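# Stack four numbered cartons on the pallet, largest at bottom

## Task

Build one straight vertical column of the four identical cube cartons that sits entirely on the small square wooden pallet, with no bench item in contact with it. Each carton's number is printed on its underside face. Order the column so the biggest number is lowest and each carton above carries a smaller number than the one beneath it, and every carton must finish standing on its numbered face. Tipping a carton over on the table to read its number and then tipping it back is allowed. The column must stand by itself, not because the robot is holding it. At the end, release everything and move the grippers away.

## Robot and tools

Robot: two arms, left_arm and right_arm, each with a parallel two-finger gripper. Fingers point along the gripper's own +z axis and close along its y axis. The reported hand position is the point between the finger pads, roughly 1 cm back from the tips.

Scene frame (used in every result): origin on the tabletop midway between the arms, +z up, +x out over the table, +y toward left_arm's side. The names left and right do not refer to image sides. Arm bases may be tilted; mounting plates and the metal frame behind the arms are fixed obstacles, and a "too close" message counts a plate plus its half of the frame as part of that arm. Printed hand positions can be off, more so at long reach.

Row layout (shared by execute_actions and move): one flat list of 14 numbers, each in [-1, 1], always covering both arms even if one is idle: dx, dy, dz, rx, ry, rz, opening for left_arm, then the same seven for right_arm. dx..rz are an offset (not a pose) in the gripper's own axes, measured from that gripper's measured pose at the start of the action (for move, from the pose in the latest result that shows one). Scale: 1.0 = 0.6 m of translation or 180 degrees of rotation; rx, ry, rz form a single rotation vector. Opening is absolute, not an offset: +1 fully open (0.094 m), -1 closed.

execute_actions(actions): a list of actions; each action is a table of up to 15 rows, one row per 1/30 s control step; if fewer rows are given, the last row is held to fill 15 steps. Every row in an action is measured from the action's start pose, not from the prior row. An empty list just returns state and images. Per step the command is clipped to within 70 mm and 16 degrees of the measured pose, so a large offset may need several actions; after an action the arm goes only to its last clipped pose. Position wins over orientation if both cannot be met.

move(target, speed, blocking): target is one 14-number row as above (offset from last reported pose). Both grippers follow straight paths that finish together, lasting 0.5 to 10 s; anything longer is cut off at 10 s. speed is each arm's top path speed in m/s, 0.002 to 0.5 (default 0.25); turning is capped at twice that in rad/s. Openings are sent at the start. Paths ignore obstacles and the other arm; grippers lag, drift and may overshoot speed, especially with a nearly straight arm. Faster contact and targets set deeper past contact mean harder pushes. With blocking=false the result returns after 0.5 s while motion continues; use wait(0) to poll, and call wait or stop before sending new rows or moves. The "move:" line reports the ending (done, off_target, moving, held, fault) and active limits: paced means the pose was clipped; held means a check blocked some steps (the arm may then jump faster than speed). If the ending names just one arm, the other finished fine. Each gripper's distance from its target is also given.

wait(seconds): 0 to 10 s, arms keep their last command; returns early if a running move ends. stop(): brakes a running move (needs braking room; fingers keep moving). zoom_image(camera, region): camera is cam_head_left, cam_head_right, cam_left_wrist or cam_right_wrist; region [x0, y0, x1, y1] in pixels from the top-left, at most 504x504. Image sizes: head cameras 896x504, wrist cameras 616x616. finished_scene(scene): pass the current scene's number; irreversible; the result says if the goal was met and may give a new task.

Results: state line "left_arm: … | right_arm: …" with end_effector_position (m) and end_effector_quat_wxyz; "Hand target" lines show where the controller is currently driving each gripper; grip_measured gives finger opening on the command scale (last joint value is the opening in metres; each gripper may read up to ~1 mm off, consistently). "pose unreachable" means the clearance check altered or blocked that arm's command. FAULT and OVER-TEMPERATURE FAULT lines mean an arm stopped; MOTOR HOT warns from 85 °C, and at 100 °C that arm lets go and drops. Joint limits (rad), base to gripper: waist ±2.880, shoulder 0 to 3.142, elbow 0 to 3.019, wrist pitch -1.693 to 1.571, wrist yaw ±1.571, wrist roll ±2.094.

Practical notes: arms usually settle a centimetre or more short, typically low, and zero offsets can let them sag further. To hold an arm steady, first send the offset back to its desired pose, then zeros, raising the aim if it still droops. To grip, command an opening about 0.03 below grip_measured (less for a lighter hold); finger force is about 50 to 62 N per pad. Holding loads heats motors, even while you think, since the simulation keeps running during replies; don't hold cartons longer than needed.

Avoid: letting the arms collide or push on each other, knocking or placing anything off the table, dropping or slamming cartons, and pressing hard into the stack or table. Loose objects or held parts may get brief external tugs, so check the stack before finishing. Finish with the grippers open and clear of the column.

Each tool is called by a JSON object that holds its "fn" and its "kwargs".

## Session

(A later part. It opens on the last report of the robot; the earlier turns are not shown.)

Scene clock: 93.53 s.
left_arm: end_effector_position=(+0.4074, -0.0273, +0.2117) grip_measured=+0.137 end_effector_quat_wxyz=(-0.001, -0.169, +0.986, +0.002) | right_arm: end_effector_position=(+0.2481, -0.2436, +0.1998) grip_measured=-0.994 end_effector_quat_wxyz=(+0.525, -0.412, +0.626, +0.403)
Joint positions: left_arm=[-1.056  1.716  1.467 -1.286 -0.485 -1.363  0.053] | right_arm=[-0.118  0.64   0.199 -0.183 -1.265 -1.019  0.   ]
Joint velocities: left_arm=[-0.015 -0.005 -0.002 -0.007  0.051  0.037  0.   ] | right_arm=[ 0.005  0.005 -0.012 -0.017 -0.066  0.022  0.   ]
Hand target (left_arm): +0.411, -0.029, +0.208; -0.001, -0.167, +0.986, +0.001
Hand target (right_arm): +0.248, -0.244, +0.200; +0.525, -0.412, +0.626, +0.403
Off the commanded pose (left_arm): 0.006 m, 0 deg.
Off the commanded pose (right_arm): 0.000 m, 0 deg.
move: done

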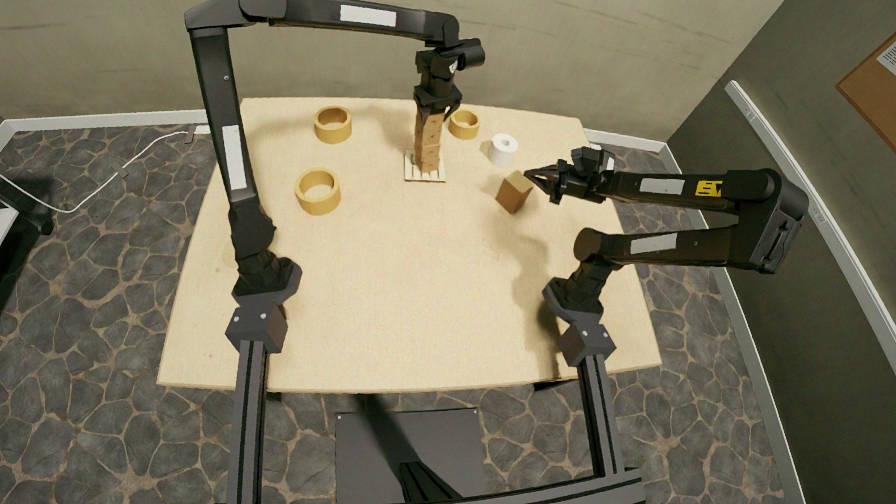

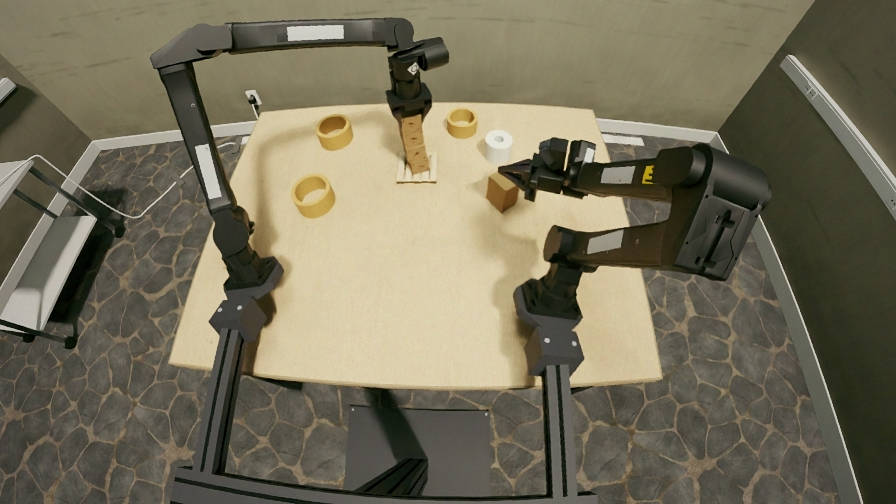

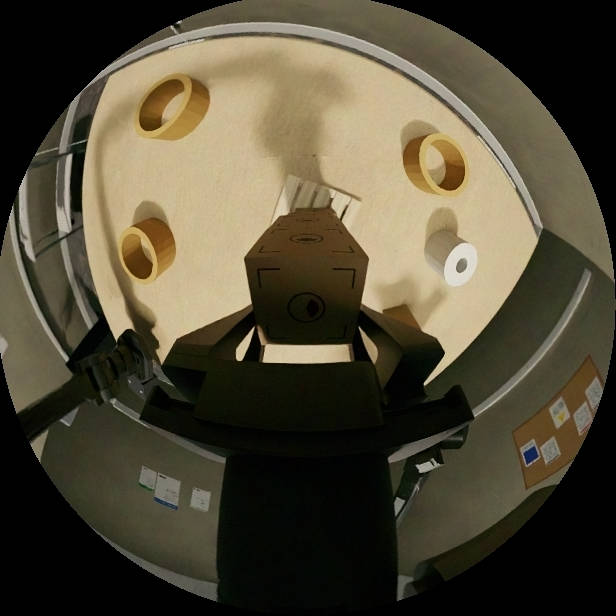

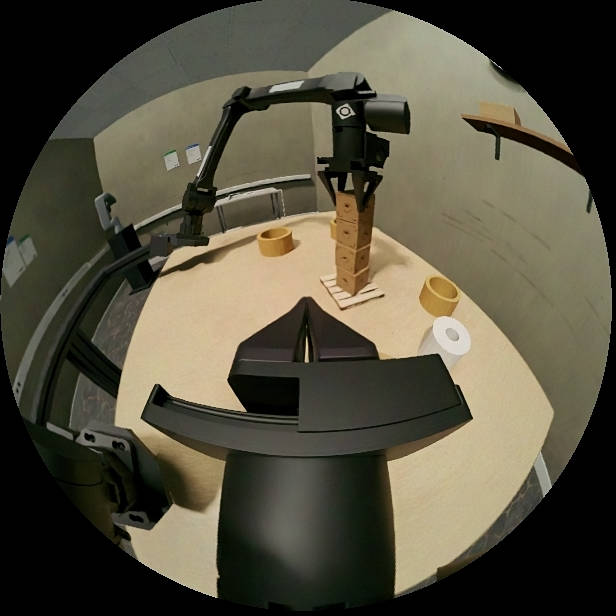

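{"fn": "move", "kwargs": {"target": [0,0,0,0,0,0,1,0,0,0,0,0,0,-1]}}

{"fn": "move", "kwargs": {"target": [-0.008,-0.01,-0.13,0,0,0,1,0,0,0,0,0,0,-1], "speed": 0.15}}

{"fn": "move", "kwargs": {"target": [0.05,0.3,-0.02,0,0,0,1,0,0,0,0,0,0,-1]}}

Scene clock: 94.43 s.
left_arm: end_effector_position=(+0.4067, -0.0269, +0.2109) grip_measured=+1.000 end_effector_quat_wxyz=(-0.002, -0.168, +0.986, +0.003) | right_arm: end_effector_position=(+0.2481, -0.2436, +0.1998) grip_measured=-0.994 end_effector_quat_wxyz=(+0.525, -0.412, +0.626, +0.403)
Joint positions: left_arm=[-1.056  1.716  1.465 -1.286 -0.485 -1.362  0.094] | right_arm=[-0.118  0.64   0.199 -0.183 -1.265 -1.019  0.   ]
Joint velocities: left_arm=[-0.005  0.005 -0.007 -0.002 -0.051 -0.007  0.   ] | right_arm=[-0.015  0.005 -0.012 -0.022 -0.051 -0.066 -0.001]
Hand target (left_arm): +0.407, -0.027, +0.212; -0.001, -0.169, +0.986, +0.002
Hand target (right_arm): +0.248, -0.244, +0.200; +0.525, -0.412, +0.626, +0.403
Off the commanded pose (left_arm): 0.001 m, 0 deg.
Off the commanded pose (right_arm): 0.000 m, 0 deg.
move: done

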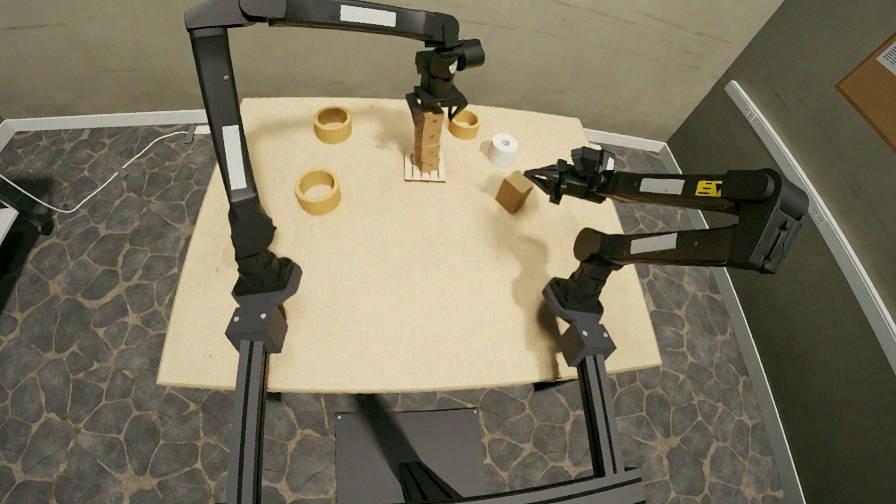

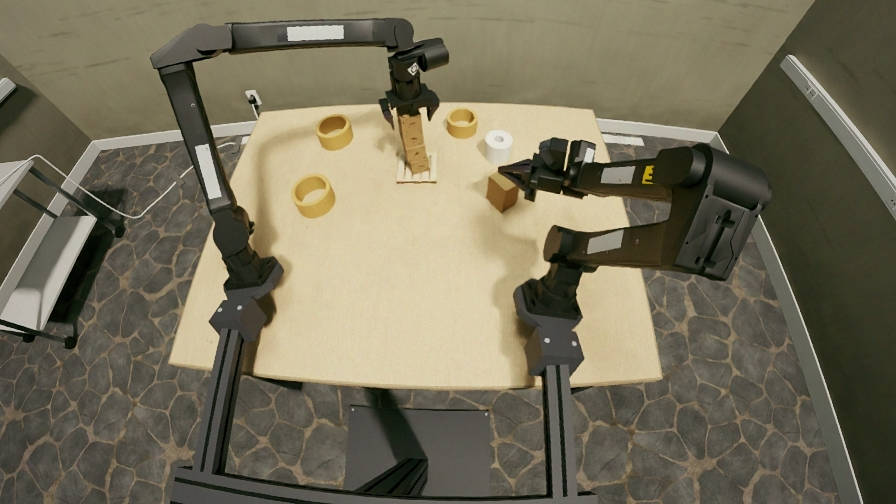

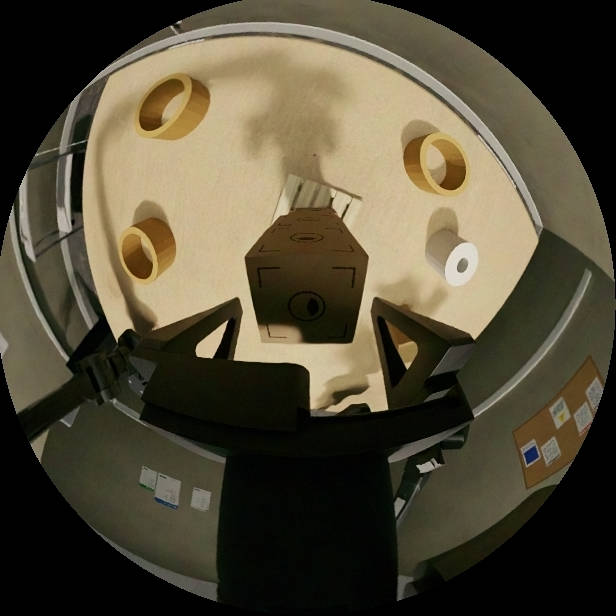

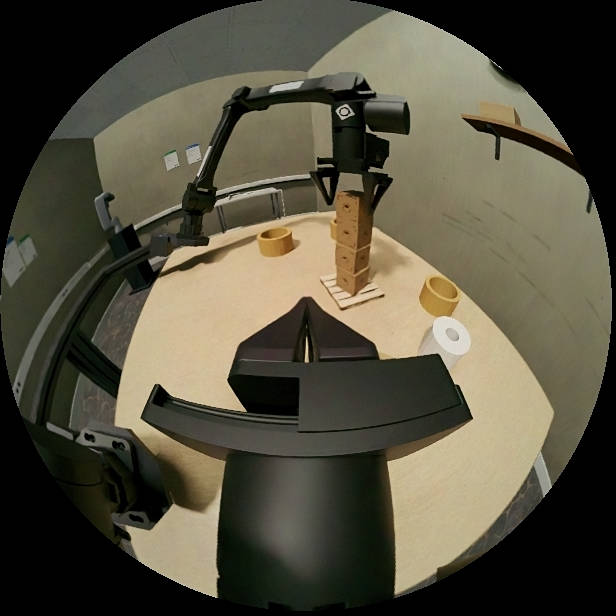

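Scene clock: 95.33 s.
left_arm: end_effector_position=(+0.4050, -0.0276, +0.2709) grip_measured=+1.000 end_effector_quat_wxyz=(-0.008, -0.155, +0.988, +0.019) | right_arm: end_effector_position=(+0.2481, -0.2436, +0.1998) grip_measured=-0.994 end_effector_quat_wxyz=(+0.525, -0.412, +0.626, +0.403)
Joint positions: left_arm=[-1.113  1.716  1.604 -1.495 -0.485 -1.42   0.094] | right_arm=[-0.118  0.64   0.199 -0.183 -1.265 -1.019  0.   ]
Joint velocities: left_arm=[-0.005 -0.015 -0.007 -0.012 -0.037  0.007  0.   ] | right_arm=[ 0.005 -0.005 -0.002  0.002 -0.051  0.022  0.   ]
Hand target (left_arm): +0.413, -0.030, +0.289; -0.001, -0.168, +0.986, +0.003
Hand target (right_arm): +0.248, -0.244, +0.200; +0.525, -0.412, +0.626, +0.403
Off the commanded pose (left_arm): 0.020 m, 2 deg.
Off the commanded pose (right_arm): 0.000 m, 0 deg.
move: off_target (left_arm)

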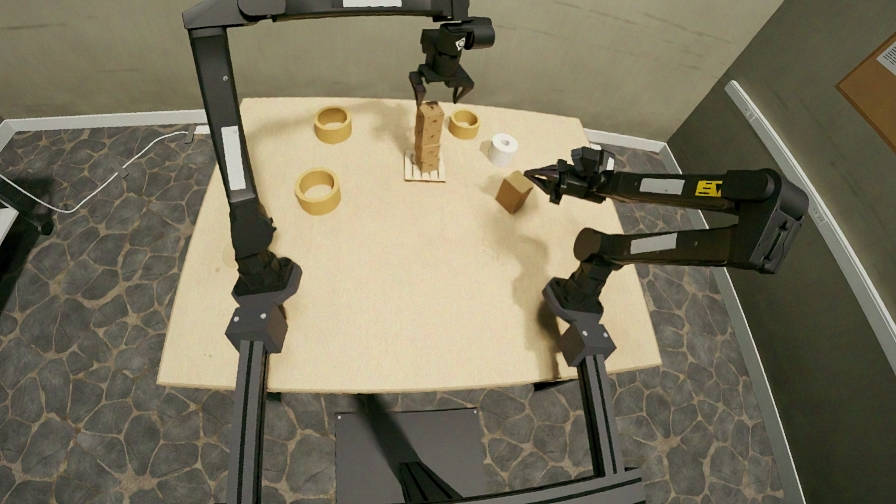

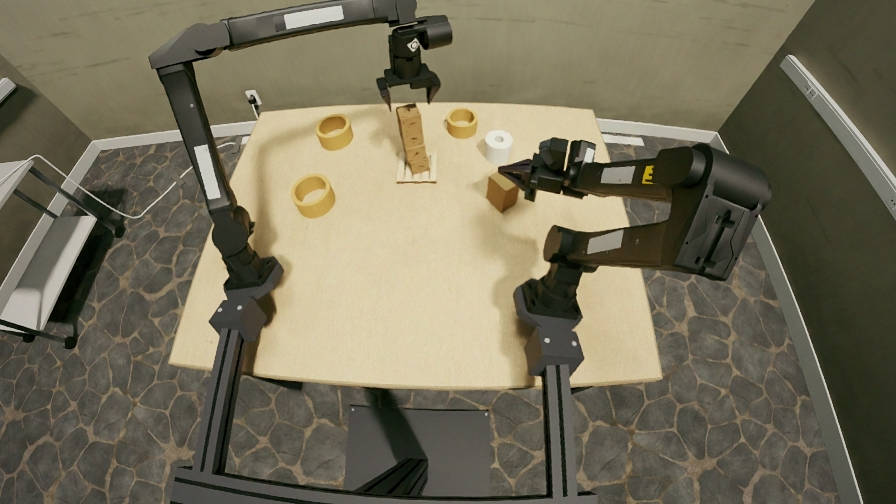

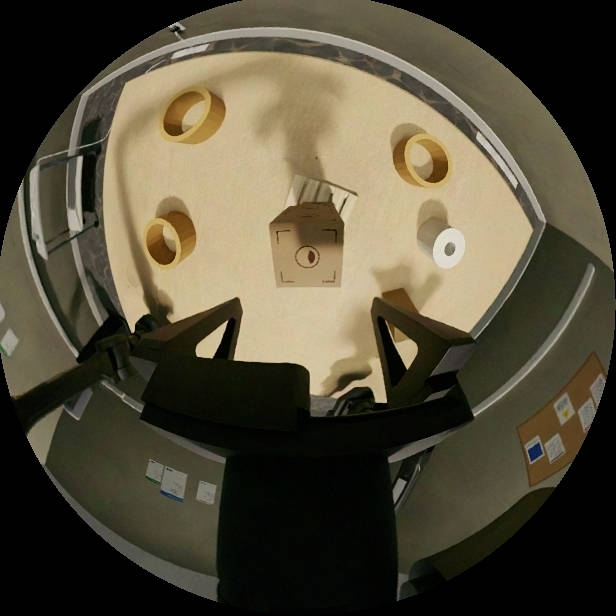

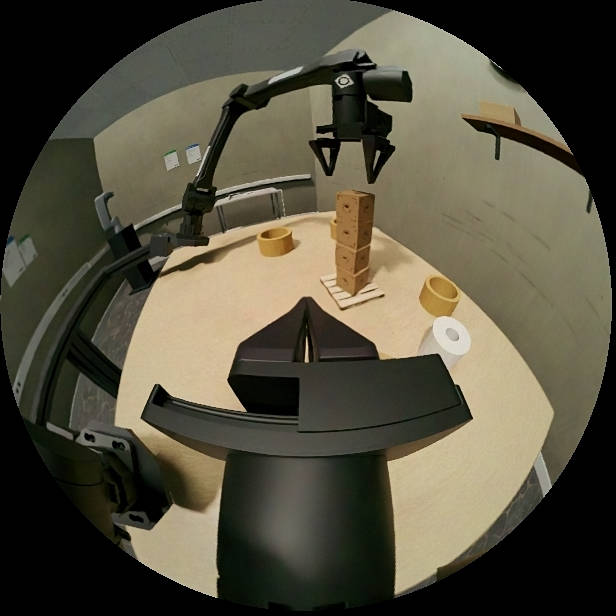

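Scene clock: 96.47 s.
left_arm: end_effector_position=(+0.3232, +0.1359, +0.2862) grip_measured=+1.000 end_effector_quat_wxyz=(-0.008, -0.154, +0.988, +0.021) | right_arm: end_effector_position=(+0.2481, -0.2436, +0.1998) grip_measured=-0.994 end_effector_quat_wxyz=(+0.525, -0.412, +0.626, +0.403)
Joint positions: left_arm=[-1.124  1.239  1.121 -1.5   -0.485 -1.432  0.094] | right_arm=[-0.118  0.64   0.199 -0.183 -1.265 -1.019  0.   ]
Joint velocities: left_arm=[ 0.005  0.005 -0.002  0.007  0.081 -0.051  0.   ] | right_arm=[-0.024 -0.005  0.007 -0.012  0.022  0.022  0.   ]
Hand target (left_arm): +0.321, +0.134, +0.290; -0.008, -0.155, +0.988, +0.019
Hand target (right_arm): +0.248, -0.244, +0.200; +0.525, -0.412, +0.626, +0.403
Off the commanded pose (left_arm): 0.005 m, 0 deg.
Off the commanded pose (right_arm): 0.000 m, 0 deg.
move: done

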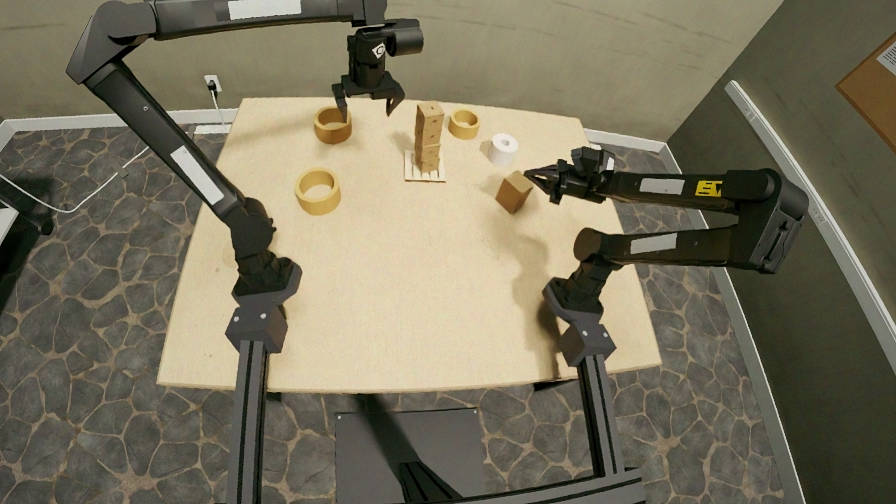

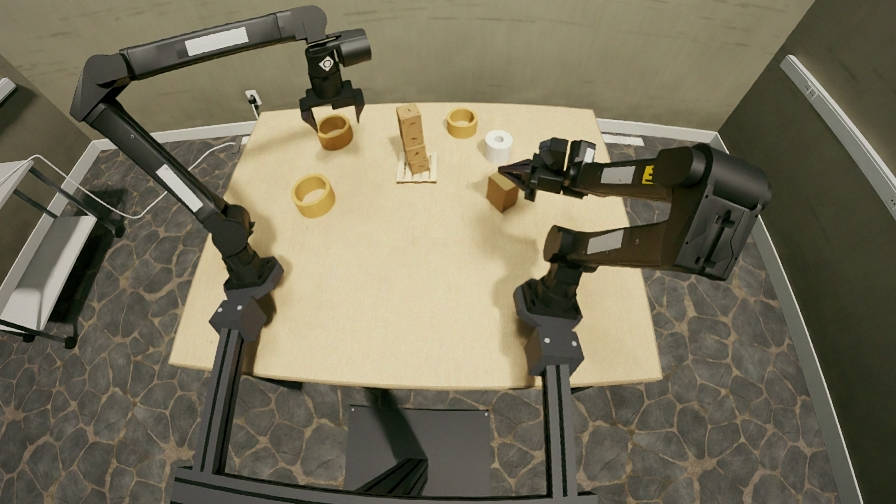

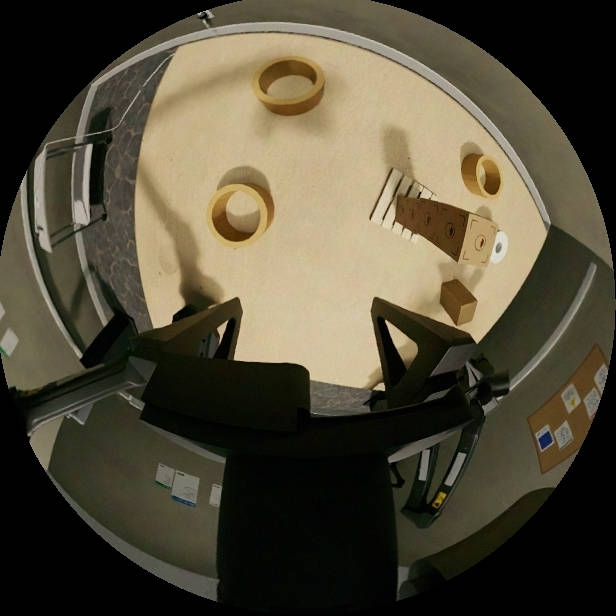

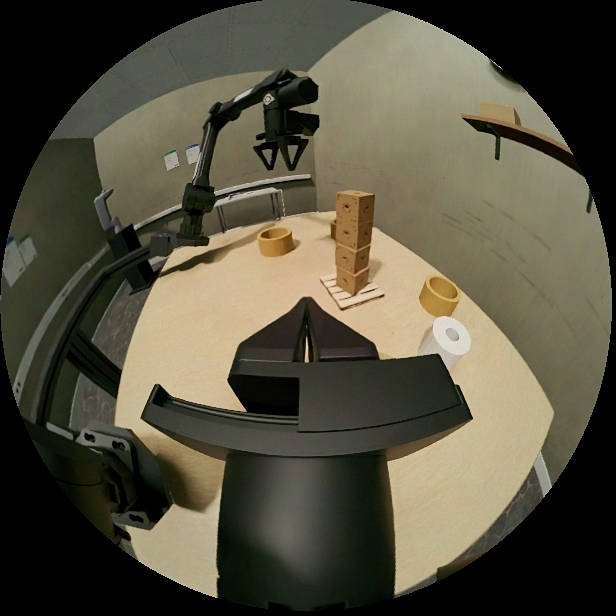

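{"fn": "finished_scene", "kwargs": {"scene": 1}}

The scene is finished: the task was done.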